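## Task

Remove the cardboard box from the closet and set it down on the desk so it rests there without the robot holding it; the robot must not tip over or be left leaning.

## Robot and tools

Robot: a simulated Hello Robot Stretch 4, one arm. It has an omni-wheel base, a lift sliding on a mast, an arm that telescopes straight forward, a three-joint wrist (yaw, pitch, roll) and a two-finger gripper. It is about 1.6 m tall; the base rim lies within 0.23 m of the base origin. Cameras: head_camera, head_left_camera, head_right_camera (fisheye pair) and wrist_camera. Loose objects may occasionally be nudged by something external.

Frames: the base frame has its origin on the floor below the base centre, x forward, y left, z up. hand_pose is reported in it (a point between the open fingertips; with all wrist joints at zero its axes equal the base axes), though the printed value may be somewhat off. The odometry frame is the base frame as it was when the scene began. Heading is positive to the left, range -3.142 to 3.142.

Tool execute_actions: argument actions is a list holding one action or none (empty = just report state and images). Optional cameras: list of names from head_camera, head_left_camera, head_right_camera, wrist_camera, all; omitted/null/["all"] gives all, [] gives none; the pictures line lists image order. An action contains base and/or joints, optionally pace and contact_limits; or end_of_arm alone. Motions in one action start simultaneously.
- base: exactly one key, a relative offset from where the base last reported itself. translate_m: metres straight ahead (+ forward), -2 to 2. strafe_m: metres sideways (+ left), -2 to 2. rotate_rad: radians in place (+ counter-clockwise seen from above), -3.2 to 3.2.
- joints: a single object of absolute targets by name. lift_m 0 to 1.2 m; arm_m 0 to 0.55 m extension; wrist_yaw_rad -1.134 to 4.276 (0 ahead, + left, 3.14 stowed back, above 3.4 the arm may obstruct); wrist_pitch_rad -1.117 to 4.259 (0 level, 1.57 pointing down); wrist_roll_rad -1.117 to 4.259 (0 fingers level, + clockwise viewed from behind); gripper_m -0.038 to 0.141 m fingertip gap (negative means fingers pressing together). Done tolerances: lift and arm ±0.004, yaw and roll ±0.02, pitch ±0.05, gripper ±0.004. Joint targets outside range are clipped and flagged; other bad values or unknown keys reject the whole call with no motion.
- pace: "slow", "default", "fast", "max" (base up to 0.1/0.3/0.4/0.6 m/s and 1/2/3/4 rad/s; with lift above 0.2 the speed is further capped, to 0.3 m/s and 1 rad/s at lift 1.2).
- contact_limits: {"arm_m": value} from 0 (most sensitive) to 0.75 (firmest), default 0.5.
- end_of_arm: "enable_torque" re-powers wrist/gripper motors that shut off.
No action runs longer than 15 s. Parts left out of an action may still be driving toward earlier targets. To unfold at scene start, send lift_m 0.4 with wrist_yaw_rad 0 together.

wait: seconds 0 to 10; nothing new is commanded; returns state and images. zoom_image: camera plus region [x0, y0, x1, y1] in pixels of that camera's latest full image, at most 504x504. finished_scene: scene number (1 or 2); irreversible, reports success and gives the next task. Replying without a tool call ends all remaining scenes.

Result lines: base_status and joint_status give each motion's outcome: done (for base, wheels turned the commanded amount even if slipping), off_target (resting away from target, maybe still pushing), contact_stop_at_<key> (hit something; that part goes slack—lift may sink, base may roll), limit_stop_at_<name> (built-in limit), limit_stop_at_tilt (leaning over 6 degrees; lift, arm, wheels slack until upright), limit_stop_at_own_body (self-collision; move away from body), torque_fault (wrist/gripper motor overloaded and limp until enable_torque), time_out. on_its_own reports uncommanded behaviour; "held at" is the held target, not the position. If a stop is reported, later motion calls in the same reply are skipped. lidar_m: 12 distances in metres, 30-degree sectors starting straight ahead going counter-clockwise (4th left, 7th back, 10th right); "-" is nothing seen or closer than 0.25 m; sees from about 0.15 m up to robot height, may miss glass, thin legs, things behind. wrist_depth_mm: 7x7 grid of median depths, 100 to 2000 mm, "-" invalid; the robot body appears. base_odometry counts wheel turns; if turned_by_wheels and turned_by_imu differ by over about 0.1 rad, there was a collision or slip. base_tilt in degrees (forward, right positive) has a fixed bias up to 1.5. motor_effort: percent of max, + toward higher joint values, bracket is peak of the last action; for wheel_0..2, + turns base right. A loaded level gripper shifts wrist_pitch effort away from 0.

Gripping: command gripper_m below the object's width; lower squeezes harder and pulls it inward. Neither the reading nor done proves a grasp; at commanded values of 0 or above, a clear gripper effort change indicates a firm hold. Fingers pressing down on a surface can jam—lift up. Tilting the gripper up (pitch below -0.2) while rolled (roll below -0.4 or above 4) risks self-collision.

Camera calibration gives per-camera intrinsics and T_world_to_cam from base frame; errors grow for the wrist camera with the arm extended.

Avoid: turning or driving with over 1 kg held and arm_m above 0.2, especially fast; strong pushes or pulls with the gripper high; wrist overloads; dropping, slamming or hard hits. Objects must end resting on the desk, released, with the robot upright.

Each tool is called after ">>>" as name(argument=value, ...) on one line, values as JSON.

## Session

>>> execute_actions(actions=[])

Scene clock: 0.00 s.
base_odometry: x=+0.000 y=+0.000 heading=+0.000 (m, m, rad; odometry frame)
turned_by_wheels: +0.000 (rad since the last result)
turned_by_imu: +0.000 (rad since the last result)
base_tilt: forward=-0.8 right=+0.1 (deg)
lidar_m: 1.58 1.51 1.59 2.36 2.25 2.34 2.64 1.73 1.77 1.57 1.47 1.53
base_status: not commanded
joint_positions: lift_m=+0.234 arm_m=-0.002 wrist_yaw_rad=+3.159 wrist_pitch_rad=+0.005 wrist_roll_rad=-0.002 gripper_m=+0.057
joint_status: not commanded
motor_effort: lift_m=+18 arm_m=+0 wrist_yaw_rad=+0 wrist_pitch_rad=-6 wrist_roll_rad=+1 gripper_m=-2 wheel_0=+0 wheel_1=+0 wheel_2=+0 (%)
hand_pose: x=-0.1214 y=+0.0823 z=+0.4106 quat_wxyz=(-0.009, -0.003, -0.001, +1.000) (m; base frame)
wrist_depth_mm: - 141 257 - - - - / - 115 139 - - - - / - 110 138 - - - - / - 119 149 - - - - / 139 138 - - - - - / 220 - 1576 1921 211 1708 1618 / 216 1281 1042 1160 1098 1025 1078
pictures: head_camera, head_left_camera, head_right_camera, wrist_camera
Images, in order (width x height): head_camera 420x560, head_left_camera 420x672, head_right_camera 420x672, wrist_camera 616x392.

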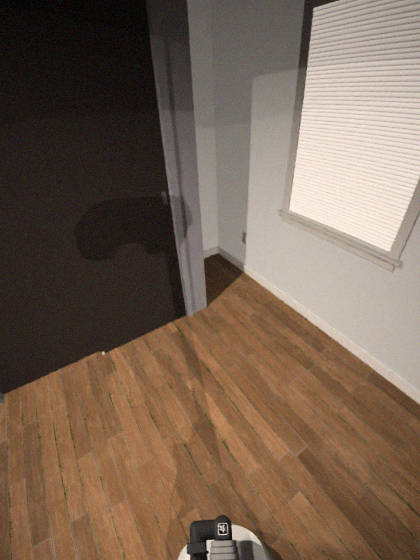

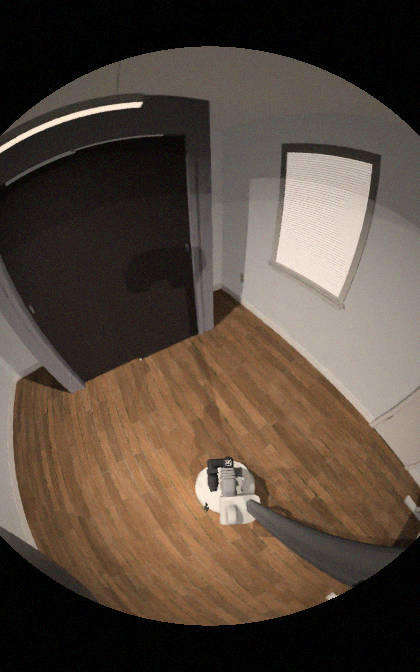

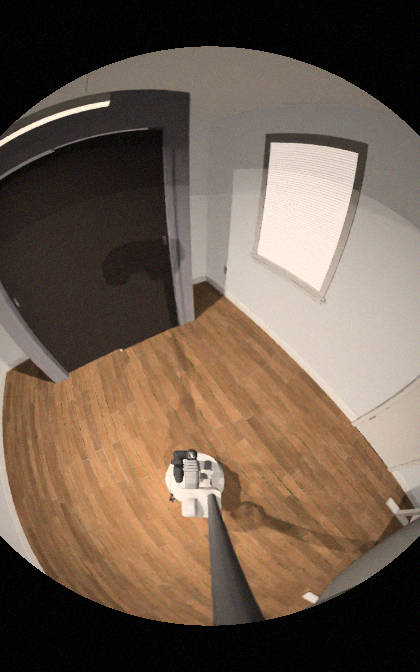

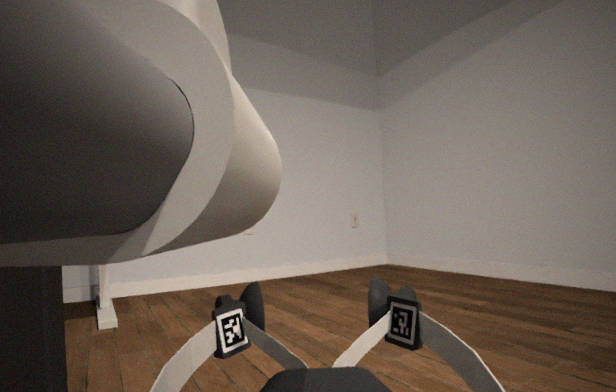

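>>> zoom_image(camera="head_left_camera", region=[0, 80, 260, 420])

>>> execute_actions(actions=[{"base":{"rotate_rad":3.0},"joints":{"lift_m":0.4,"wrist_yaw_rad":0},"pace":"fast"}])

Region (0, 80, 260, 420) of head_left_camera's 420x672 image, scaled by 1.482, with more detail than that image has; it fills the left 385 columns of this view, and the rest is white.

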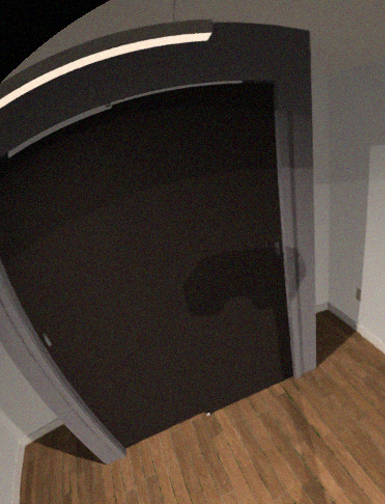

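Scene clock: 3.60 s.
base_odometry: x=+0.000 y=+0.000 heading=+3.000 (m, m, rad; odometry frame)
turned_by_wheels: +3.000 (rad since the last result)
turned_by_imu: +3.012 (rad since the last result)
base_tilt: forward=-0.8 right=+0.0 (deg)
lidar_m: 2.80 1.72 1.73 1.62 1.48 1.50 1.64 1.50 1.57 2.49 2.26 2.30
base_status: done
joint_positions: lift_m=+0.400 arm_m=-0.002 wrist_yaw_rad=+0.000 wrist_pitch_rad=+0.005 wrist_roll_rad=-0.002 gripper_m=+0.057
joint_status: all done
motor_effort: lift_m=+19(22) arm_m=-1(1) wrist_yaw_rad=-1(9) wrist_pitch_rad=-6(8) wrist_roll_rad=+1(2) gripper_m=-3(5) wheel_0=+0(10) wheel_1=+0(6) wheel_2=+0(11) (%)
hand_pose: x=+0.4571 y=-0.0873 z=+0.5766 quat_wxyz=(+1.000, -0.001, +0.003, +0.000) (m; base frame)
wrist_depth_mm: - - - - - - 1708 / - - - - - - 1808 / - - - - - - 1808 / 1921 - - - - - 1808 / 1983 - - - - - 1756 / 1921 - - - 211 - 1808 / 1756 1661 1397 1499 1464 1397 1464
pictures: head_camera, head_left_camera, head_right_camera, wrist_camera
camera_calibration (this result's frames):
wrist_camera: T_world_to_cam=[[0.0166894, -0.99867, -0.048792, -0.058695], [0.0565451, 0.0496634, -0.997164, 0.621909], [0.998261, 0.0138831, 0.0572987, -0.268764], [0, 0, 0, 1]] pos_world=[0.234111, -0.0857717, 0.632681]
Images, in order (width x height): head_camera 420x560, head_left_camera 420x672, head_right_camera 420x672, wrist_camera 616x392.

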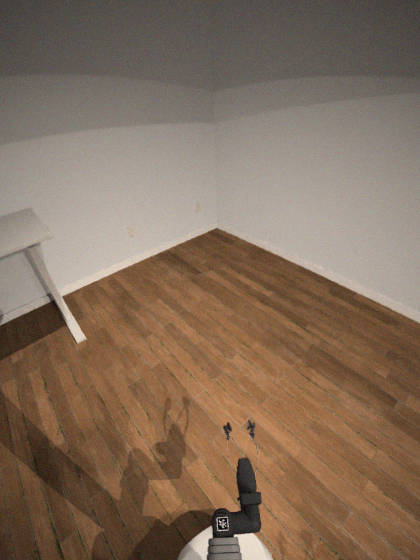

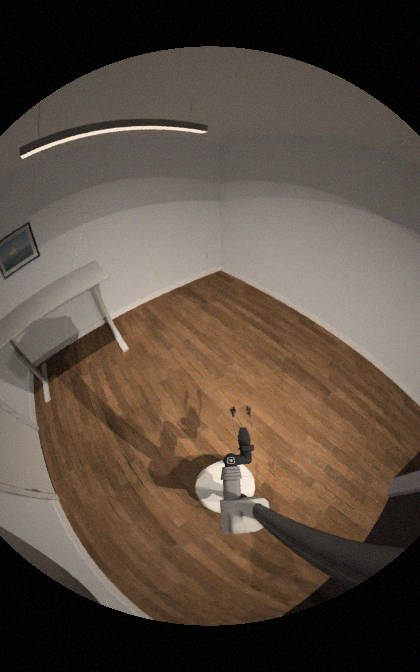

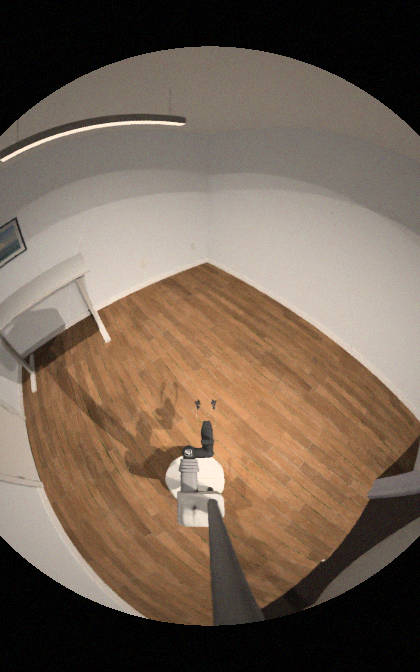

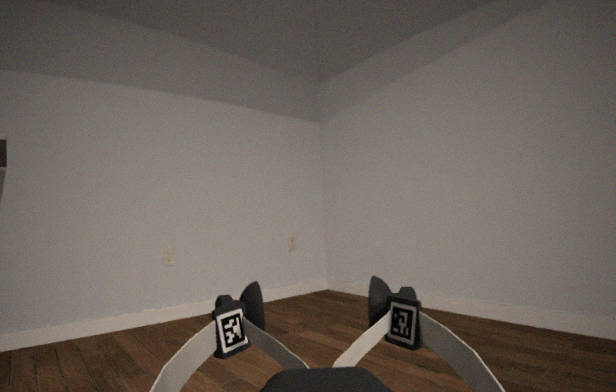

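>>> execute_actions(actions=[{"base":{"rotate_rad":-2.49},"joints":{"lift_m":0.9,"gripper_m":0.0},"pace":"fast"}], cameras=[])

>>> execute_actions(actions=[{"base":{"strafe_m":-0.4},"pace":"fast"}], cameras=[])

>>> execute_actions(actions=[{"base":{"translate_m":0.6},"pace":"fast"}])

Scene clock: 12.17 s.
base_odometry: x=+0.000 y=+0.000 heading=+0.510 (m, m, rad; odometry frame)
turned_by_wheels: -2.490 (rad since the last result)
turned_by_imu: -2.498 (rad since the last result)
base_tilt: forward=-0.8 right=+0.1 (deg)
lidar_m: 1.49 1.60 2.38 2.25 2.33 2.67 2.05 1.79 1.57 1.49 1.51 1.59
base_status: done
joint_positions: lift_m=+0.900 arm_m=-0.002 wrist_yaw_rad=+0.000 wrist_pitch_rad=+0.005 wrist_roll_rad=-0.002 gripper_m=+0.000
joint_status: all done
motor_effort: lift_m=+20(23) arm_m=-1(1) wrist_yaw_rad=+1(2) wrist_pitch_rad=-8(7) wrist_roll_rad=+2(0) gripper_m=-10(9) wheel_0=+1(3) wheel_1=+1(11) wheel_2=+0(10) (%)
hand_pose: x=+0.4571 y=-0.0875 z=+1.0765 quat_wxyz=(+1.000, -0.001, +0.003, +0.000) (m; base frame)
wrist_depth_mm: 1336 1336 1336 1308 1281 1308 1983 / 1336 1336 1336 1281 1281 1308 1983 / 1308 1336 1308 1308 1308 1281 1983 / 1308 1336 1336 1281 1281 1281 - / 1308 1308 1308 1281 1308 1281 - / 1281 1281 1308 205 1255 1308 - / 1281 1281 180 182 176 1229 1983
pictures: none
No camera images: the call's "cameras" was empty. Leave "cameras" out to get every camera's image.

Scene clock: 14.50 s.
base_odometry: x=+0.195 y=-0.349 heading=+0.510 (m, m, rad; odometry frame)
turned_by_wheels: +0.000 (rad since the last result)
turned_by_imu: +0.000 (rad since the last result)
base_tilt: forward=-0.8 right=+0.1 (deg)
lidar_m: 1.51 1.56 2.08 2.66 2.73 2.65 2.09 1.59 1.14 1.07 1.11 1.46
base_status: done
joint_positions: lift_m=+0.900 arm_m=-0.002 wrist_yaw_rad=+0.000 wrist_pitch_rad=+0.005 wrist_roll_rad=-0.002 gripper_m=+0.000
joint_status: not commanded
motor_effort: lift_m=+20(20) arm_m=+0(1) wrist_yaw_rad=+1(1) wrist_pitch_rad=-7(6) wrist_roll_rad=+2(0) gripper_m=-10(7) wheel_0=-3(9) wheel_1=+1(11) wheel_2=+0(1) (%)
hand_pose: x=+0.4571 y=-0.0874 z=+1.0765 quat_wxyz=(+1.000, -0.001, +0.003, +0.000) (m; base frame)
wrist_depth_mm: 1366 1308 1308 1308 1308 1983 1397 / 1366 1308 1308 1336 1281 - 1397 / 1336 1308 1281 1281 1308 - 1397 / 1336 1308 1308 1308 1281 - 1430 / 1308 1281 1281 1281 1281 - 1464 / 1336 1281 1255 205 1281 - 1430 / 1308 1308 180 184 176 1863 1464
pictures: none
No camera images: the call's "cameras" was empty. Leave "cameras" out to get every camera's image.

Scene clock: 17.53 s.
base_odometry: x=+0.719 y=-0.056 heading=+0.510 (m, m, rad; odometry frame)
turned_by_wheels: +0.000 (rad since the last result)
turned_by_imu: +0.000 (rad since the last result)
base_tilt: forward=-0.9 right=+0.1 (deg)
lidar_m: 0.91 0.96 1.34 2.69 2.75 3.26 3.13 1.58 1.12 1.02 1.07 0.93
base_status: done
joint_positions: lift_m=+0.900 arm_m=-0.002 wrist_yaw_rad=+0.000 wrist_pitch_rad=+0.005 wrist_roll_rad=-0.002 gripper_m=+0.000
joint_status: not commanded
motor_effort: lift_m=+20(20) arm_m=-1(1) wrist_yaw_rad=+2(1) wrist_pitch_rad=-7(8) wrist_roll_rad=+1(1) gripper_m=-9(5) wheel_0=-1(7) wheel_1=+0(5) wheel_2=+1(12) (%)
hand_pose: x=+0.4571 y=-0.0874 z=+1.0765 quat_wxyz=(+1.000, -0.001, +0.003, +0.000) (m; base frame)
wrist_depth_mm: 707 707 707 715 699 1464 1366 / 699 707 707 707 699 1430 1397 / 691 699 707 699 699 699 1366 / 683 691 699 699 691 691 1366 / 691 683 691 699 683 683 1430 / 676 683 691 205 668 676 1430 / 676 683 180 182 177 661 1397
pictures: head_camera, head_left_camera, head_right_camera, wrist_camera
camera_calibration (this result's frames):
wrist_camera: T_world_to_cam=[[0.016313, -0.998676, -0.0487905, -0.0342402], [0.0565639, 0.0496406, -0.997164, 1.12043], [0.998266, 0.0135069, 0.0572987, -0.297426], [0, 0, 0, 1]] pos_world=[0.234093, -0.0857963, 1.13262]
Images, in order (width x height): head_camera 420x560, head_left_camera 420x672, head_right_camera 420x672, wrist_camera 616x392.

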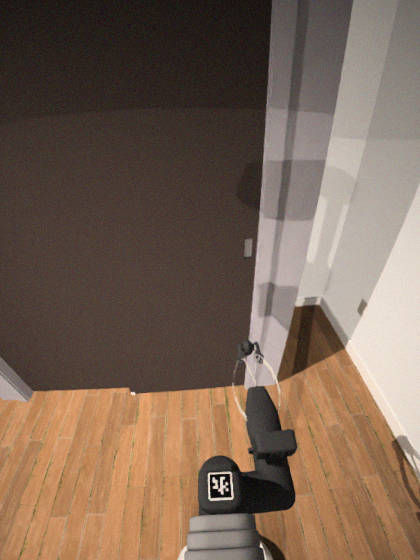

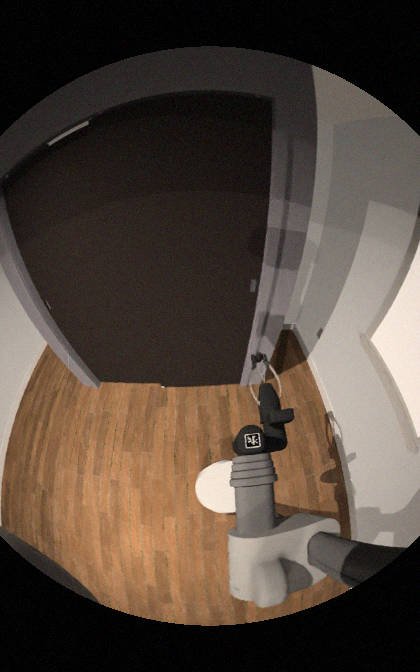

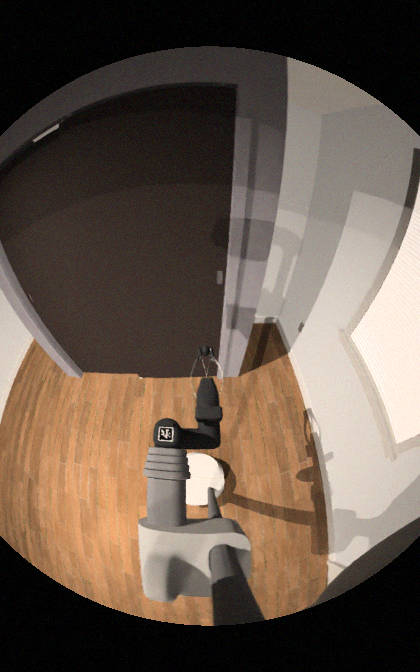

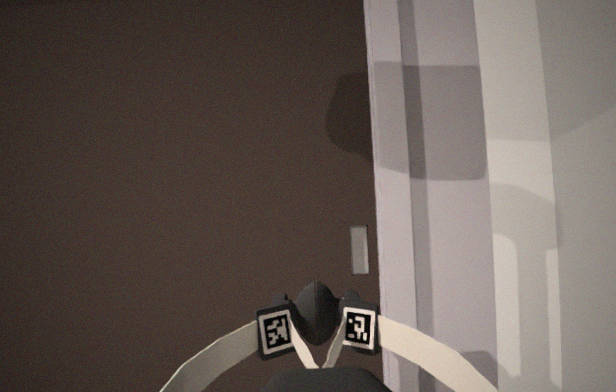

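>>> execute_actions(actions=[{"base":{"translate_m":0.3},"pace":"fast"}], cameras=[])

>>> execute_actions(actions=[{"base":{"strafe_m":-0.08},"joints":{"arm_m":0.08}}])

Scene clock: 22.73 s.
base_odometry: x=+0.981 y=+0.090 heading=+0.511 (m, m, rad; odometry frame)
turned_by_wheels: +0.000 (rad since the last result)
turned_by_imu: +0.001 (rad since the last result)
base_tilt: forward=-0.8 right=+0.1 (deg)
lidar_m: 0.60 0.64 0.91 2.69 2.78 3.58 3.46 1.57 1.08 1.01 1.05 0.64
base_status: done
joint_positions: lift_m=+0.900 arm_m=-0.002 wrist_yaw_rad=+0.000 wrist_pitch_rad=+0.005 wrist_roll_rad=-0.002 gripper_m=+0.000
joint_status: not commanded
motor_effort: lift_m=+20(20) arm_m=-1(1) wrist_yaw_rad=+1(1) wrist_pitch_rad=-7(6) wrist_roll_rad=+2(2) gripper_m=-4(7) wheel_0=+2(4) wheel_1=+1(6) wheel_2=+1(14) (%)
hand_pose: x=+0.4571 y=-0.0874 z=+1.0765 quat_wxyz=(+1.000, -0.001, +0.003, +0.000) (m; base frame)
wrist_depth_mm: 407 407 407 410 410 394 397 / 404 404 404 407 404 392 394 / 399 402 399 402 402 389 389 / 397 399 399 402 402 375 389 / 397 397 397 399 402 370 387 / 392 394 394 205 399 368 382 / 392 392 179 182 177 366 379
pictures: none
No camera images: the call's "cameras" was empty. Leave "cameras" out to get every camera's image.

Scene clock: 24.07 s.
base_odometry: x=+1.020 y=+0.021 heading=+0.510 (m, m, rad; odometry frame)
turned_by_wheels: +0.000 (rad since the last result)
turned_by_imu: +0.000 (rad since the last result)
base_tilt: forward=-0.7 right=+0.1 (deg)
lidar_m: 0.61 0.64 0.84 2.76 2.87 3.57 3.45 1.46 0.99 0.93 0.97 0.62
base_status: done
joint_positions: lift_m=+0.900 arm_m=+0.079 wrist_yaw_rad=+0.000 wrist_pitch_rad=+0.005 wrist_roll_rad=-0.002 gripper_m=+0.000
joint_status: all done
motor_effort: lift_m=+20(20) arm_m=+7(7) wrist_yaw_rad=-1(1) wrist_pitch_rad=-7(6) wrist_roll_rad=+1(2) gripper_m=-8(5) wheel_0=-1(7) wheel_1=-1(9) wheel_2=+0(1) (%)
hand_pose: x=+0.5382 y=-0.0874 z=+1.0765 quat_wxyz=(+1.000, -0.001, +0.003, +0.000) (m; base frame)
wrist_depth_mm: 325 327 329 330 298 315 317 / 324 325 325 327 298 314 315 / 322 322 324 325 297 312 312 / 319 320 322 324 296 309 310 / 315 317 320 322 293 306 309 / 315 317 319 205 289 306 306 / 314 317 179 185 177 304 303
pictures: head_camera, head_left_camera, head_right_camera, wrist_camera
camera_calibration (this result's frames):
wrist_camera: T_world_to_cam=[[0.0163669, -0.998675, -0.0487903, -0.0355765], [0.0565613, 0.0496435, -0.997164, 1.11584], [0.998265, 0.0135608, 0.0572988, -0.378367], [0, 0, 0, 1]] pos_world=[0.315179, -0.0857928, 1.13262]
Images, in order (width x height): head_camera 420x560, head_left_camera 420x672, head_right_camera 420x672, wrist_camera 616x392.

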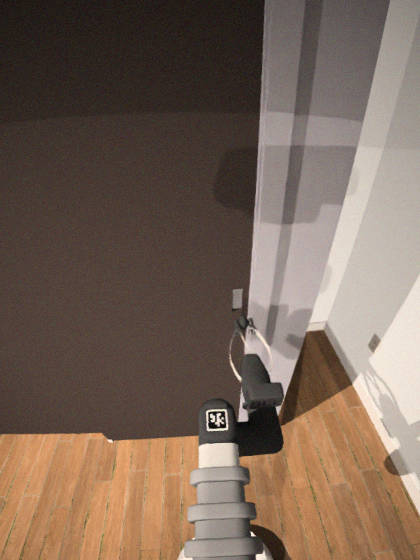

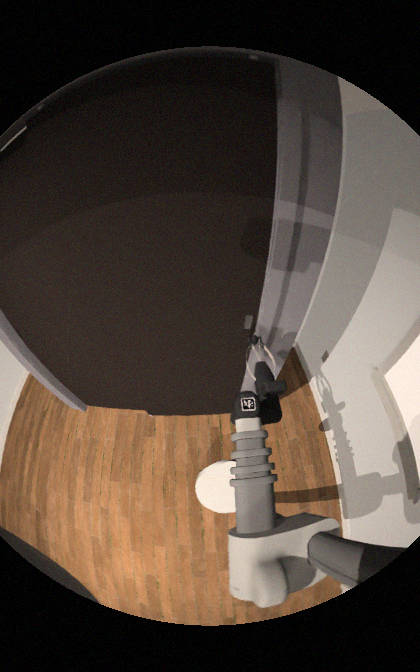

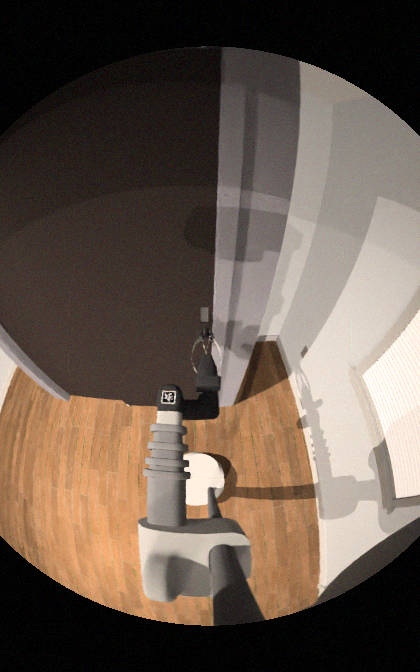

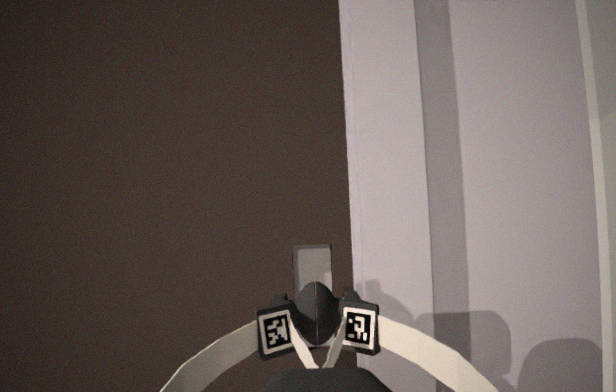

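>>> execute_actions(actions=[{"joints":{"arm_m":0.22},"contact_limits":{"arm_m":0.3},"pace":"slow"}], cameras=["wrist_camera"])

>>> execute_actions(actions=[{"base":{"strafe_m":0.1},"pace":"slow"}], cameras=["wrist_camera","head_camera"])

Scene clock: 28.10 s.
base_odometry: x=+1.020 y=+0.021 heading=+0.510 (m, m, rad; odometry frame)
turned_by_wheels: +0.000 (rad since the last result)
turned_by_imu: +0.011 (rad since the last result)
base_tilt: forward=-0.8 right=+0.0 (deg)
lidar_m: 0.61 0.64 0.88 2.78 2.88 3.55 3.47 1.44 1.00 0.93 0.96 0.62
base_status: not commanded
joint_positions: lift_m=+0.900 arm_m=+0.175 wrist_yaw_rad=-0.006 wrist_pitch_rad=+0.004 wrist_roll_rad=-0.002 gripper_m=+0.000
joint_status: arm_m contact_stop (moved +0.096 of +0.141)
on_its_own: arm_m is slack since a contact_stop (your +0.220 is given up); wrist_yaw_rad is at rest, and its effort (+16) is outside its rest range (-13 to +13)
motor_effort: lift_m=+19(19) arm_m=+0(21) wrist_yaw_rad=+16(36) wrist_pitch_rad=-4(10) wrist_roll_rad=+1(1) gripper_m=-8(10) wheel_0=+0(1) wheel_1=+0(4) wheel_2=-4(10) (%)
contact_limits: arm_m 0.3
hand_pose: x=+0.6339 y=-0.0890 z=+1.0770 quat_wxyz=(+1.000, -0.001, +0.002, -0.003) (m; base frame)
wrist_depth_mm: 233 234 234 235 204 218 218 / 232 233 233 233 202 216 217 / 230 231 231 233 201 202 216 / 229 229 230 231 200 201 214 / 227 228 229 229 203 199 213 / 225 227 227 204 198 198 211 / 224 224 179 183 177 196 211
pictures: wrist_camera
camera_calibration (this result's frames):
wrist_camera: T_world_to_cam=[[0.0108305, -0.998751, -0.0487689, -0.0352559], [0.058183, 0.0493185, -0.997087, 1.10982], [0.998247, 0.00796139, 0.0586445, -0.475804], [0, 0, 0, 1]] pos_world=[0.410779, -0.0861583, 1.13277]
Images, in order (width x height): wrist_camera 616x392.

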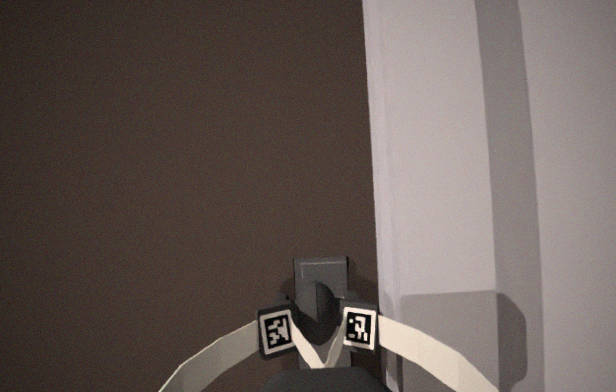

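not run: a stop came earlier in this reply.

>>> execute_actions(actions=[{"base":{"strafe_m":0.12},"joints":{"arm_m":0.177},"pace":"slow"}], cameras=["wrist_camera","head_camera"])

Scene clock: 31.17 s.
base_odometry: x=+0.961 y=+0.125 heading=+0.509 (m, m, rad; odometry frame)
turned_by_wheels: -0.001 (rad since the last result)
turned_by_imu: -0.047 (rad since the last result)
base_tilt: forward=-1.1 right=+0.2 (deg)
lidar_m: 0.61 0.63 0.82 2.65 2.73 3.52 3.44 1.67 1.12 1.04 1.08 0.63
base_status: done
joint_positions: lift_m=+0.900 arm_m=+0.175 wrist_yaw_rad=-0.016 wrist_pitch_rad=+0.006 wrist_roll_rad=-0.002 gripper_m=+0.000
joint_status: all done
on_its_own: wrist_yaw_rad is at rest, and its effort (+47) is outside its rest range (-13 to +13)
motor_effort: lift_m=+19(19) arm_m=+9(8) wrist_yaw_rad=+47(55) wrist_pitch_rad=-10(10) wrist_roll_rad=+1(2) gripper_m=-8(10) wheel_0=-2(11) wheel_1=+3(8) wheel_2=-12(13) (%)
hand_pose: x=+0.6333 y=-0.0921 z=+1.0763 quat_wxyz=(+1.000, -0.001, +0.003, -0.008) (m; base frame)
wrist_depth_mm: 223 227 231 235 315 224 213 / 222 225 229 233 324 224 211 / 220 223 229 232 329 228 211 / 218 222 227 230 309 231 208 / 218 220 225 229 312 234 207 / 216 220 223 204 232 236 206 / 215 218 166 179 183 211 204
pictures: head_camera, wrist_camera
camera_calibration (this result's frames):
wrist_camera: T_world_to_cam=[[0.000152697, -0.998808, -0.0488071, -0.0315217], [0.0563196, 0.0487382, -0.997222, 1.11059], [0.998413, -0.00259652, 0.0562599, -0.473658], [0, 0, 0, 1]] pos_world=[0.410364, -0.086842, 1.13261]
Images, in order (width x height): head_camera 420x560, wrist_camera 616x392.

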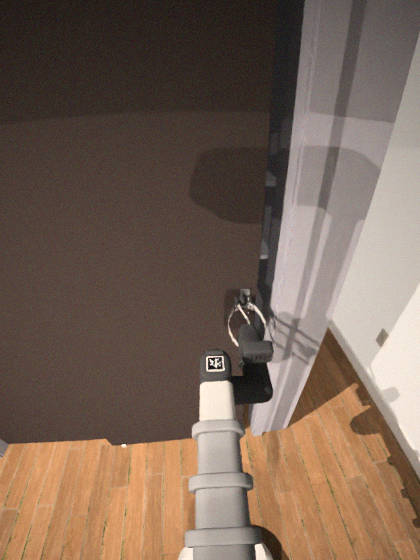

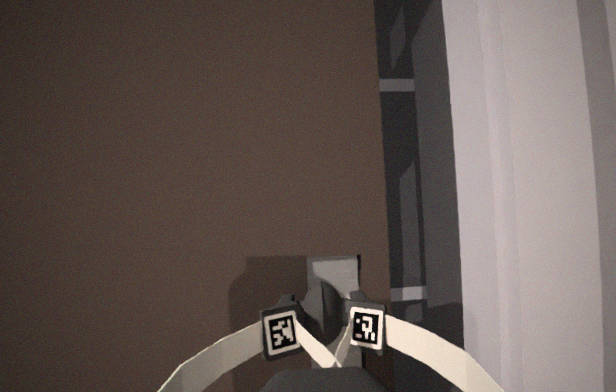

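>>> execute_actions(actions=[{"base":{"strafe_m":0.1},"pace":"slow"}], cameras=["wrist_camera","head_camera"])

Scene clock: 34.57 s.
base_odometry: x=+0.912 y=+0.212 heading=+0.509 (m, m, rad; odometry frame)
turned_by_wheels: -0.001 (rad since the last result)
turned_by_imu: -0.101 (rad since the last result)
base_tilt: forward=-1.5 right=+0.6 (deg)
lidar_m: 0.59 0.60 0.75 1.33 2.61 3.18 3.44 1.98 1.27 1.10 1.11 0.66
base_status: done
joint_positions: lift_m=+0.900 arm_m=+0.175 wrist_yaw_rad=-0.017 wrist_pitch_rad=+0.012 wrist_roll_rad=-0.002 gripper_m=+0.000
joint_status: not commanded
on_its_own: wrist_yaw_rad is at rest, and its effort (+50) is outside its rest range (-13 to +13); wrist_pitch_rad is at rest, and its effort (-27) is outside its rest range (-23 to +23)
motor_effort: lift_m=+19(19) arm_m=+9(9) wrist_yaw_rad=+50(53) wrist_pitch_rad=-27(28) wrist_roll_rad=+0(1) gripper_m=-4(10) wheel_0=-2(1) wheel_1=+5(7) wheel_2=-13(12) (%)
hand_pose: x=+0.6332 y=-0.0924 z=+1.0746 quat_wxyz=(+1.000, -0.001, +0.006, -0.009) (m; base frame)
wrist_depth_mm: 208 216 228 236 301 231 230 / 208 216 225 234 307 236 229 / 206 213 223 233 314 234 227 / 206 213 222 231 298 235 224 / 204 212 221 230 301 237 223 / 203 211 219 206 237 237 221 / 202 208 166 177 183 220 220
pictures: head_camera, wrist_camera
camera_calibration (this result's frames):
wrist_camera: T_world_to_cam=[[-0.00118595, -0.998803, -0.0489026, -0.0309551], [0.0503808, 0.0487809, -0.997538, 1.11298], [0.998729, -0.00364678, 0.0502626, -0.467334], [0, 0, 0, 1]] pos_world=[0.41063, -0.0869146, 1.13222]
Images, in order (width x height): head_camera 420x560, wrist_camera 616x392.

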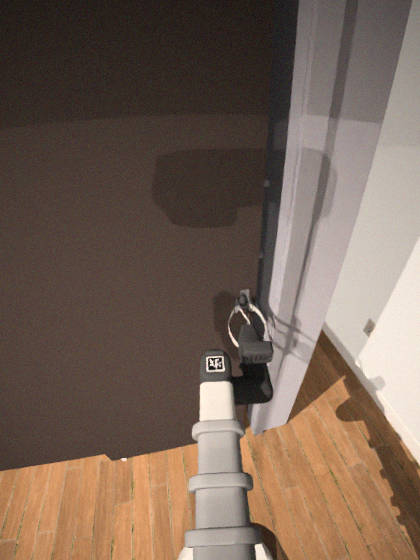

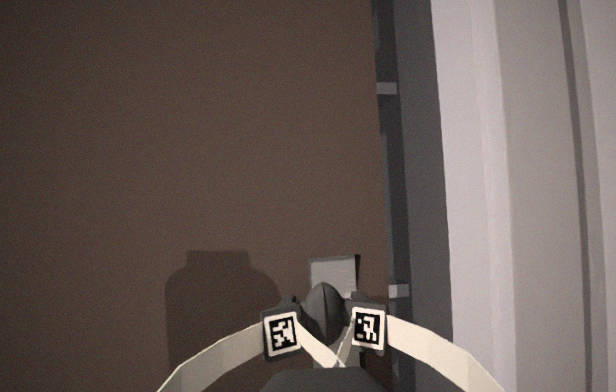

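>>> execute_actions(actions=[{"base":{"rotate_rad":0.15},"joints":{"arm_m":0.165},"pace":"slow"}], cameras=["wrist_camera","head_camera"])

Scene clock: 37.70 s.
base_odometry: x=+0.912 y=+0.212 heading=+0.658 (m, m, rad; odometry frame)
turned_by_wheels: +0.149 (rad since the last result)
turned_by_imu: +0.041 (rad since the last result)
base_tilt: forward=-2.0 right=+0.7 (deg)
lidar_m: 0.57 0.59 0.73 1.49 2.67 3.30 3.45 1.86 1.18 1.06 1.08 0.61
base_status: done
joint_positions: lift_m=+0.900 arm_m=+0.164 wrist_yaw_rad=-0.016 wrist_pitch_rad=+0.007 wrist_roll_rad=-0.002 gripper_m=+0.000
joint_status: all done
on_its_own: wrist_yaw_rad is at rest, and its effort (+45) is outside its rest range (-13 to +13)
motor_effort: lift_m=+19(19) arm_m=+4(10) wrist_yaw_rad=+45(77) wrist_pitch_rad=-12(39) wrist_roll_rad=+2(1) gripper_m=-4(6) wheel_0=-2(3) wheel_1=+3(7) wheel_2=-14(25) (%)
hand_pose: x=+0.6222 y=-0.0920 z=+1.0761 quat_wxyz=(+1.000, -0.001, +0.003, -0.008) (m; base frame)
wrist_depth_mm: 218 224 231 238 324 224 227 / 216 222 229 236 307 222 224 / 213 220 228 235 314 220 222 / 213 219 225 233 319 221 220 / 210 216 223 230 301 223 217 / 208 215 221 204 281 224 214 / 208 213 167 177 182 210 213
pictures: head_camera, wrist_camera
camera_calibration (this result's frames):
wrist_camera: T_world_to_cam=[[0.000396458, -0.998813, -0.048702, -0.0317154], [0.0557761, 0.0486483, -0.997257, 1.11142], [0.998443, -0.00232104, 0.0557292, -0.462021], [0, 0, 0, 1]] pos_world=[0.399324, -0.0868189, 1.13258]
Images, in order (width x height): head_camera 420x560, wrist_camera 616x392.

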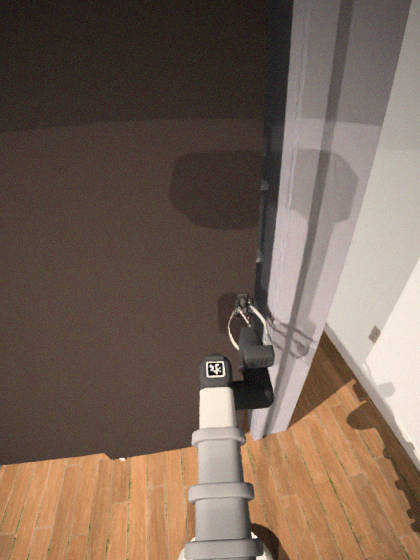

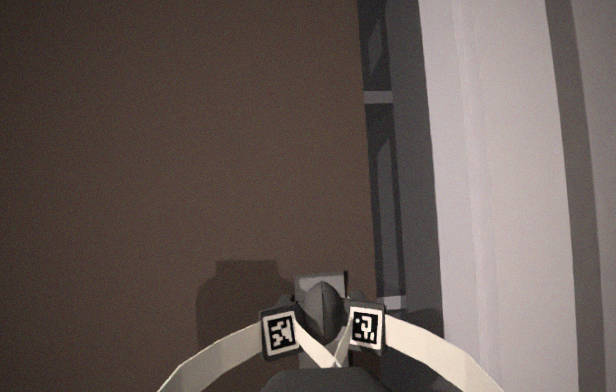

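>>> execute_actions(actions=[{"base":{"translate_m":-0.05},"joints":{"arm_m":0.0}}], cameras=[])

>>> execute_actions(actions=[{"base":{"rotate_rad":0.05},"joints":{"wrist_yaw_rad":0.9}}])

Scene clock: 45.00 s.
base_odometry: x=+0.872 y=+0.181 heading=+0.657 (m, m, rad; odometry frame)
turned_by_wheels: +0.000 (rad since the last result)
turned_by_imu: -0.021 (rad since the last result)
base_tilt: forward=-0.9 right=+0.0 (deg)
lidar_m: 0.61 0.61 0.76 1.49 2.65 3.27 3.42 1.89 1.24 1.08 1.08 0.66
base_status: done
joint_positions: lift_m=+0.900 arm_m=+0.001 wrist_yaw_rad=+0.000 wrist_pitch_rad=+0.005 wrist_roll_rad=-0.002 gripper_m=+0.000
joint_status: all done
motor_effort: lift_m=+18(19) arm_m=-7(6) wrist_yaw_rad=+1(45) wrist_pitch_rad=-7(12) wrist_roll_rad=+2(1) gripper_m=-10(8) wheel_0=-1(11) wheel_1=-1(11) wheel_2=+0(16) (%)
hand_pose: x=+0.4606 y=-0.0874 z=+1.0767 quat_wxyz=(+1.000, -0.001, +0.003, +0.000) (m; base frame)
wrist_depth_mm: 387 397 410 424 421 436 1078 / 384 397 407 418 424 433 1098 / 377 392 404 418 433 430 442 / 379 392 402 415 439 427 439 / 375 387 399 415 445 424 436 / 373 382 397 205 397 421 433 / 370 379 180 183 177 418 430
pictures: none
No camera images: the call's "cameras" was empty. Leave "cameras" out to get every camera's image.

Scene clock: 46.10 s.
base_odometry: x=+0.872 y=+0.181 heading=+0.707 (m, m, rad; odometry frame)
turned_by_wheels: +0.050 (rad since the last result)
turned_by_imu: +0.050 (rad since the last result)
base_tilt: forward=-0.8 right=+0.1 (deg)
lidar_m: 0.62 0.64 0.81 2.62 2.67 3.39 3.43 1.83 1.17 1.08 1.09 0.66
base_status: done
joint_positions: lift_m=+0.900 arm_m=+0.001 wrist_yaw_rad=+0.900 wrist_pitch_rad=+0.005 wrist_roll_rad=-0.002 gripper_m=+0.000
joint_status: all done
motor_effort: lift_m=+18(18) arm_m=-6(7) wrist_yaw_rad=+2(7) wrist_pitch_rad=-7(6) wrist_roll_rad=+2(1) gripper_m=-6(11) wheel_0=-1(3) wheel_1=-2(4) wheel_2=-1(5) (%)
hand_pose: x=+0.4199 y=+0.1716 z=+1.0767 quat_wxyz=(+0.901, -0.002, +0.002, +0.435) (m; base frame)
wrist_depth_mm: - 1138 768 508 415 343 303 / - 1138 759 517 415 343 303 / - 1138 759 517 415 345 303 / - 1138 768 517 415 347 304 / - 1118 759 517 415 347 304 / - 1118 768 204 394 347 303 / - 1118 180 182 177 334 303
pictures: head_camera, head_left_camera, head_right_camera, wrist_camera
camera_calibration (this result's frames):
wrist_camera: T_world_to_cam=[[0.792235, -0.608271, -0.0486769, -0.167898], [-0.00352981, 0.0752005, -0.997162, 1.13069], [0.610205, 0.790159, 0.0574294, -0.234217], [0, 0, 0, 1]] pos_world=[0.279927, -0.00208675, 1.13276]
Images, in order (width x height): head_camera 420x560, head_left_camera 420x672, head_right_camera 420x672, wrist_camera 616x392.

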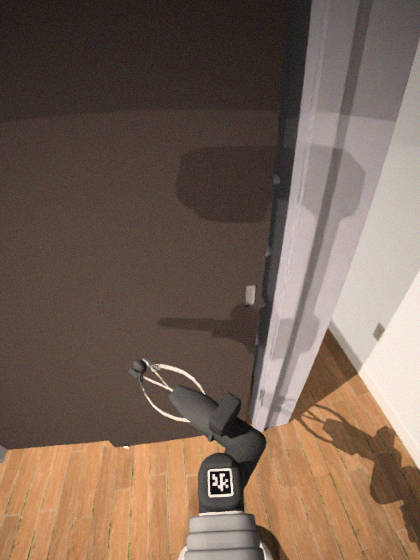

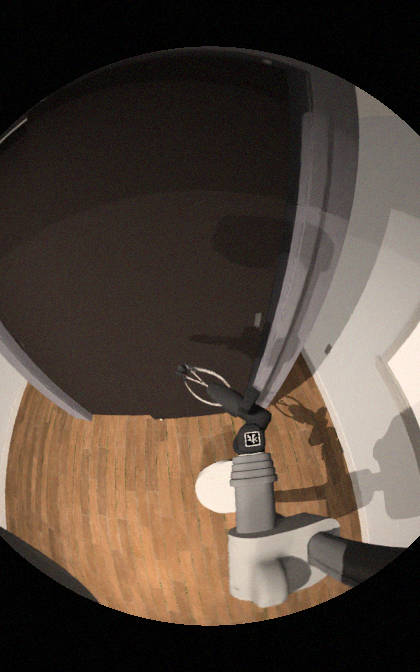

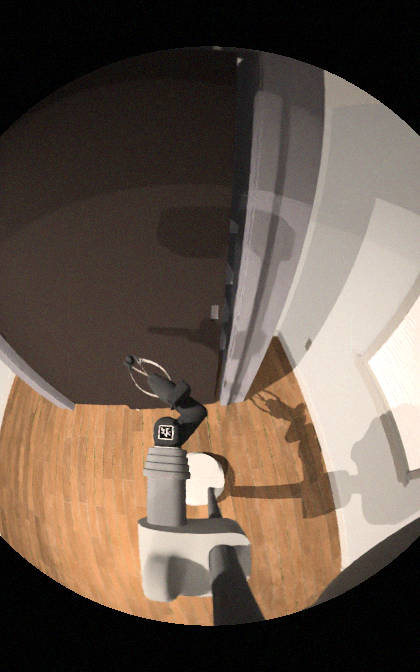

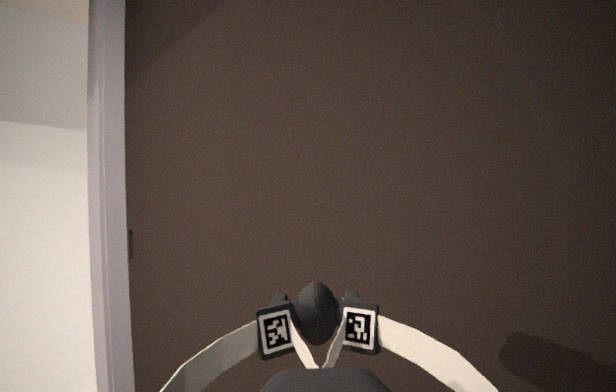

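>>> execute_actions(actions=[{"base":{"strafe_m":-0.36},"joints":{"wrist_yaw_rad":1.3}}], cameras=[])

>>> execute_actions(actions=[{"base":{"translate_m":0.17}}])

Scene clock: 52.77 s.
base_odometry: x=+1.106 y=-0.092 heading=+0.707 (m, m, rad; odometry frame)
turned_by_wheels: +0.000 (rad since the last result)
turned_by_imu: +0.001 (rad since the last result)
base_tilt: forward=-0.8 right=+0.1 (deg)
lidar_m: 0.64 0.68 0.87 1.79 3.03 3.64 3.39 1.24 0.76 0.72 0.72 0.98
base_status: done
joint_positions: lift_m=+0.900 arm_m=+0.001 wrist_yaw_rad=+1.300 wrist_pitch_rad=+0.005 wrist_roll_rad=-0.002 gripper_m=+0.000
joint_status: all done
motor_effort: lift_m=+18(18) arm_m=-6(6) wrist_yaw_rad=+1(5) wrist_pitch_rad=-6(6) wrist_roll_rad=+2(2) gripper_m=-8(4) wheel_0=+0(8) wheel_1=-1(10) wheel_2=+0(0) (%)
hand_pose: x=+0.3335 y=+0.2546 z=+1.0767 quat_wxyz=(+0.796, -0.003, +0.001, +0.605) (m; base frame)
wrist_depth_mm: - - - 1205 676 492 397 / - - - 1255 691 496 402 / - - - 1229 691 500 402 / - - - 1229 699 500 407 / - - - 1281 707 508 407 / - - - 205 627 504 410 / - - 180 182 177 477 407
pictures: none
No camera images: the call's "cameras" was empty. Leave "cameras" out to get every camera's image.

Scene clock: 54.70 s.
base_odometry: x=+1.235 y=+0.018 heading=+0.708 (m, m, rad; odometry frame)
turned_by_wheels: +0.000 (rad since the last result)
turned_by_imu: +0.001 (rad since the last result)
base_tilt: forward=-0.9 right=+0.1 (deg)
lidar_m: 0.46 0.47 0.64 1.50 3.02 3.84 3.54 1.20 0.77 0.71 0.70 0.96
base_status: done
joint_positions: lift_m=+0.900 arm_m=+0.001 wrist_yaw_rad=+1.300 wrist_pitch_rad=+0.005 wrist_roll_rad=-0.002 gripper_m=+0.000
joint_status: not commanded
motor_effort: lift_m=+18(18) arm_m=-7(6) wrist_yaw_rad=+0(0) wrist_pitch_rad=-7(7) wrist_roll_rad=+1(2) gripper_m=-3(6) wheel_0=+1(5) wheel_1=+2(6) wheel_2=+1(11) (%)
hand_pose: x=+0.3335 y=+0.2546 z=+1.0767 quat_wxyz=(+0.796, -0.003, +0.001, +0.605) (m; base frame)
wrist_depth_mm: - - 1576 627 394 282 234 / - - 1618 627 394 285 236 / - - 1576 634 397 287 237 / - - 1576 654 402 290 239 / - - 1576 647 402 290 249 / - - 1537 205 366 291 254 / - - 180 184 176 273 251
pictures: head_camera, head_left_camera, head_right_camera, wrist_camera
camera_calibration (this result's frames):
wrist_camera: T_world_to_cam=[[0.966647, -0.251445, -0.0486772, -0.197902], [-0.032557, 0.0678798, -0.997162, 1.13568], [0.254036, 0.965488, 0.0574295, -0.172944], [0, 0, 0, 1]] pos_world=[0.27221, 0.0401242, 1.13276]
Images, in order (width x height): head_camera 420x560, head_left_camera 420x672, head_right_camera 420x672, wrist_camera 616x392.

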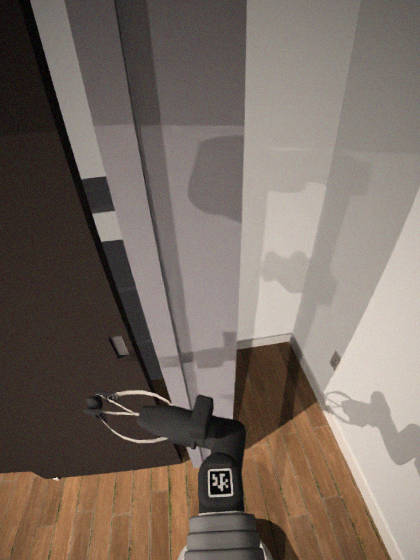

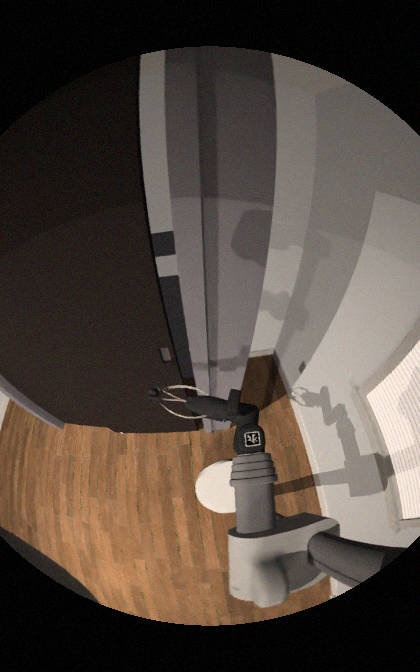

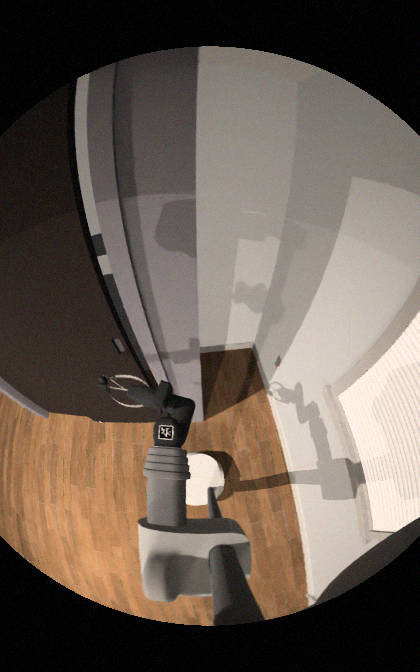

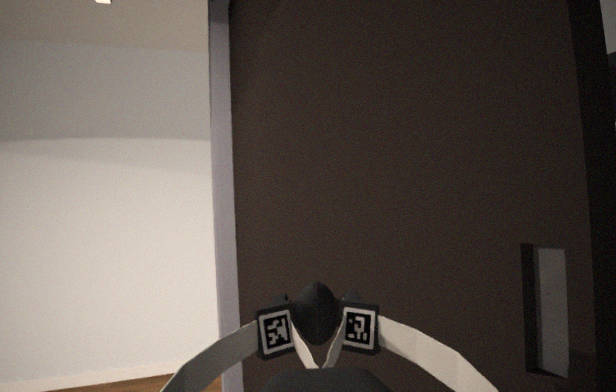

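>>> execute_actions(actions=[{"base":{"translate_m":-0.12}}], cameras=[])

>>> execute_actions(actions=[{"base":{"strafe_m":0.19},"joints":{"wrist_yaw_rad":0}}], cameras=["wrist_camera","head_camera"])

Scene clock: 59.80 s.
base_odometry: x=+1.144 y=-0.060 heading=+0.707 (m, m, rad; odometry frame)
turned_by_wheels: +0.000 (rad since the last result)
turned_by_imu: +0.001 (rad since the last result)
base_tilt: forward=-0.8 right=+0.1 (deg)
lidar_m: 0.58 0.63 0.82 1.67 3.04 3.73 3.44 1.24 0.77 0.71 0.73 0.97
base_status: done
joint_positions: lift_m=+0.900 arm_m=+0.001 wrist_yaw_rad=+1.300 wrist_pitch_rad=+0.005 wrist_roll_rad=-0.002 gripper_m=+0.000
joint_status: not commanded
motor_effort: lift_m=+18(18) arm_m=-6(6) wrist_yaw_rad=+0(1) wrist_pitch_rad=-6(7) wrist_roll_rad=+1(1) gripper_m=-7(5) wheel_0=+0(5) wheel_1=-2(7) wheel_2=+0(11) (%)
hand_pose: x=+0.3335 y=+0.2546 z=+1.0767 quat_wxyz=(+0.796, -0.003, +0.001, +0.605) (m; base frame)
wrist_depth_mm: - - - 946 591 427 347 / - - - 960 597 436 353 / - - - 1098 609 439 355 / - - - 1098 609 442 357 / - - - 1098 615 439 357 / - - - 205 559 442 359 / - - 180 182 177 415 357
pictures: none
No camera images: the call's "cameras" was empty. Leave "cameras" out to get every camera's image.

Scene clock: 61.70 s.
base_odometry: x=+1.021 y=+0.085 heading=+0.707 (m, m, rad; odometry frame)
turned_by_wheels: +0.000 (rad since the last result)
turned_by_imu: +0.001 (rad since the last result)
base_tilt: forward=-0.8 right=+0.0 (deg)
lidar_m: 0.58 0.60 0.77 1.60 2.84 3.61 3.47 1.54 0.96 0.90 0.92 0.61
base_status: done
joint_positions: lift_m=+0.900 arm_m=+0.001 wrist_yaw_rad=+0.000 wrist_pitch_rad=+0.005 wrist_roll_rad=-0.002 gripper_m=+0.000
joint_status: all done
motor_effort: lift_m=+18(18) arm_m=-7(7) wrist_yaw_rad=-1(3) wrist_pitch_rad=-7(6) wrist_roll_rad=+2(2) gripper_m=-9(4) wheel_0=-1(10) wheel_1=-1(9) wheel_2=+0(2) (%)
hand_pose: x=+0.4605 y=-0.0873 z=+1.0767 quat_wxyz=(+1.000, -0.001, +0.003, +0.000) (m; base frame)
wrist_depth_mm: 364 370 1098 353 373 1182 1042 / 359 368 1078 353 373 1160 1060 / 355 364 691 349 368 1138 1078 / 357 364 1060 345 368 1138 1098 / 353 362 750 345 366 373 1118 / 349 359 375 205 362 370 1098 / 347 355 180 182 176 370 1098
pictures: head_camera, wrist_camera
camera_calibration (this result's frames):
wrist_camera: T_world_to_cam=[[0.016588, -0.998677, -0.0486765, -0.0344604], [0.0566827, 0.0495442, -0.997162, 1.12033], [0.998254, 0.0137818, 0.0574295, -0.300973], [0, 0, 0, 1]] pos_world=[0.237516, -0.0857726, 1.13276]
Images, in order (width x height): head_camera 420x560, wrist_camera 616x392.

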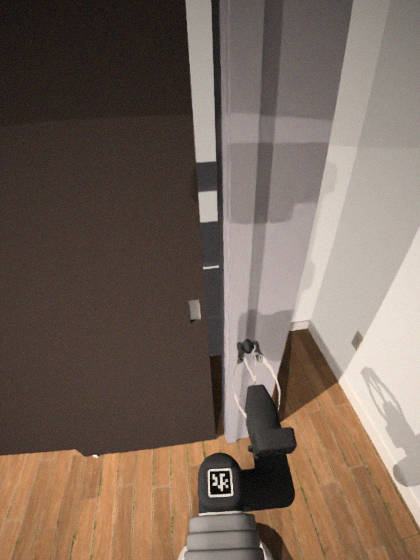

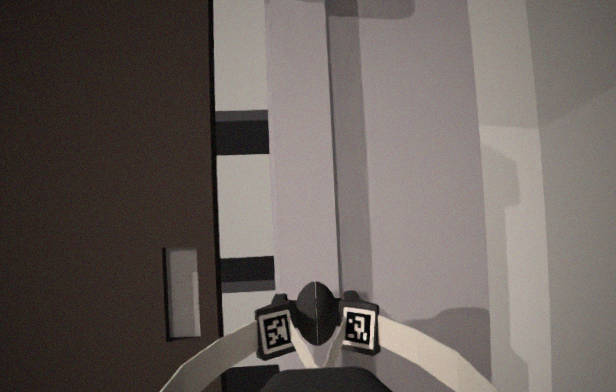

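>>> execute_actions(actions=[{"base":{"strafe_m":0.065}}], cameras=[])

>>> execute_actions(actions=[{"base":{"translate_m":0.15},"pace":"slow"}], cameras=["wrist_camera","head_camera"])

Scene clock: 64.53 s.
base_odometry: x=+0.978 y=+0.134 heading=+0.707 (m, m, rad; odometry frame)
turned_by_wheels: +0.000 (rad since the last result)
turned_by_imu: +0.001 (rad since the last result)
base_tilt: forward=-1.0 right=+0.1 (deg)
lidar_m: 0.58 0.60 0.77 1.57 2.78 3.51 3.46 1.65 1.05 0.96 0.99 0.59
base_status: done
joint_positions: lift_m=+0.900 arm_m=+0.001 wrist_yaw_rad=+0.000 wrist_pitch_rad=+0.005 wrist_roll_rad=-0.002 gripper_m=+0.000
joint_status: not commanded
motor_effort: lift_m=+18(18) arm_m=-7(6) wrist_yaw_rad=+0(0) wrist_pitch_rad=-6(7) wrist_roll_rad=+1(3) gripper_m=-5(8) wheel_0=+1(12) wheel_1=-2(6) wheel_2=+0(1) (%)
hand_pose: x=+0.4605 y=-0.0874 z=+1.0767 quat_wxyz=(+1.000, -0.001, +0.003, +0.000) (m; base frame)
wrist_depth_mm: 357 362 370 442 353 377 1138 / 353 359 366 466 349 373 1098 / 351 357 364 699 347 370 1118 / 347 353 362 1078 347 368 1118 / 345 353 359 707 343 364 1078 / 343 349 357 205 340 362 1078 / 342 345 180 182 177 359 1078
pictures: none
No camera images: the call's "cameras" was empty. Leave "cameras" out to get every camera's image.

Scene clock: 67.33 s.
base_odometry: x=+1.092 y=+0.231 heading=+0.707 (m, m, rad; odometry frame)
turned_by_wheels: +0.000 (rad since the last result)
turned_by_imu: +0.001 (rad since the last result)
base_tilt: forward=-0.9 right=+0.1 (deg)
lidar_m: 0.41 0.43 0.59 1.36 2.80 3.55 3.62 1.62 1.03 0.95 0.96 0.45
base_status: done
joint_positions: lift_m=+0.900 arm_m=+0.001 wrist_yaw_rad=+0.000 wrist_pitch_rad=+0.005 wrist_roll_rad=-0.002 gripper_m=+0.000
joint_status: not commanded
motor_effort: lift_m=+18(18) arm_m=-6(6) wrist_yaw_rad=-1(0) wrist_pitch_rad=-6(6) wrist_roll_rad=+2(2) gripper_m=-4(1) wheel_0=+3(5) wheel_1=+2(4) wheel_2=-2(9) (%)
hand_pose: x=+0.4606 y=-0.0873 z=+1.0767 quat_wxyz=(+1.000, -0.001, +0.003, +0.000) (m; base frame)
wrist_depth_mm: 211 214 220 960 198 216 220 / 210 213 218 549 196 216 218 / 208 212 216 768 196 213 217 / 206 211 215 931 194 212 216 / 205 209 214 891 193 211 213 / 204 208 222 205 191 209 212 / 202 206 180 182 176 208 211
pictures: head_camera, wrist_camera
camera_calibration (this result's frames):
wrist_camera: T_world_to_cam=[[0.016713, -0.998675, -0.0486764, -0.034482], [0.0566765, 0.0495512, -0.997162, 1.12033], [0.998253, 0.0139067, 0.0574295, -0.300973], [0, 0, 0, 1]] pos_world=[0.237527, -0.0857644, 1.13276]
Images, in order (width x height): head_camera 420x560, wrist_camera 616x392.

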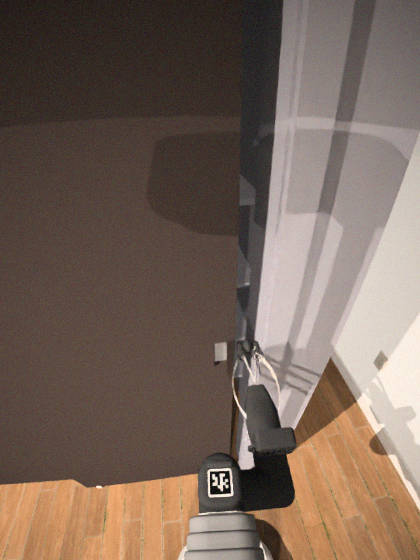

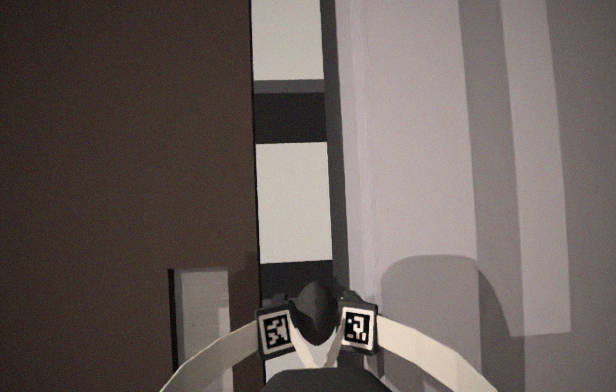

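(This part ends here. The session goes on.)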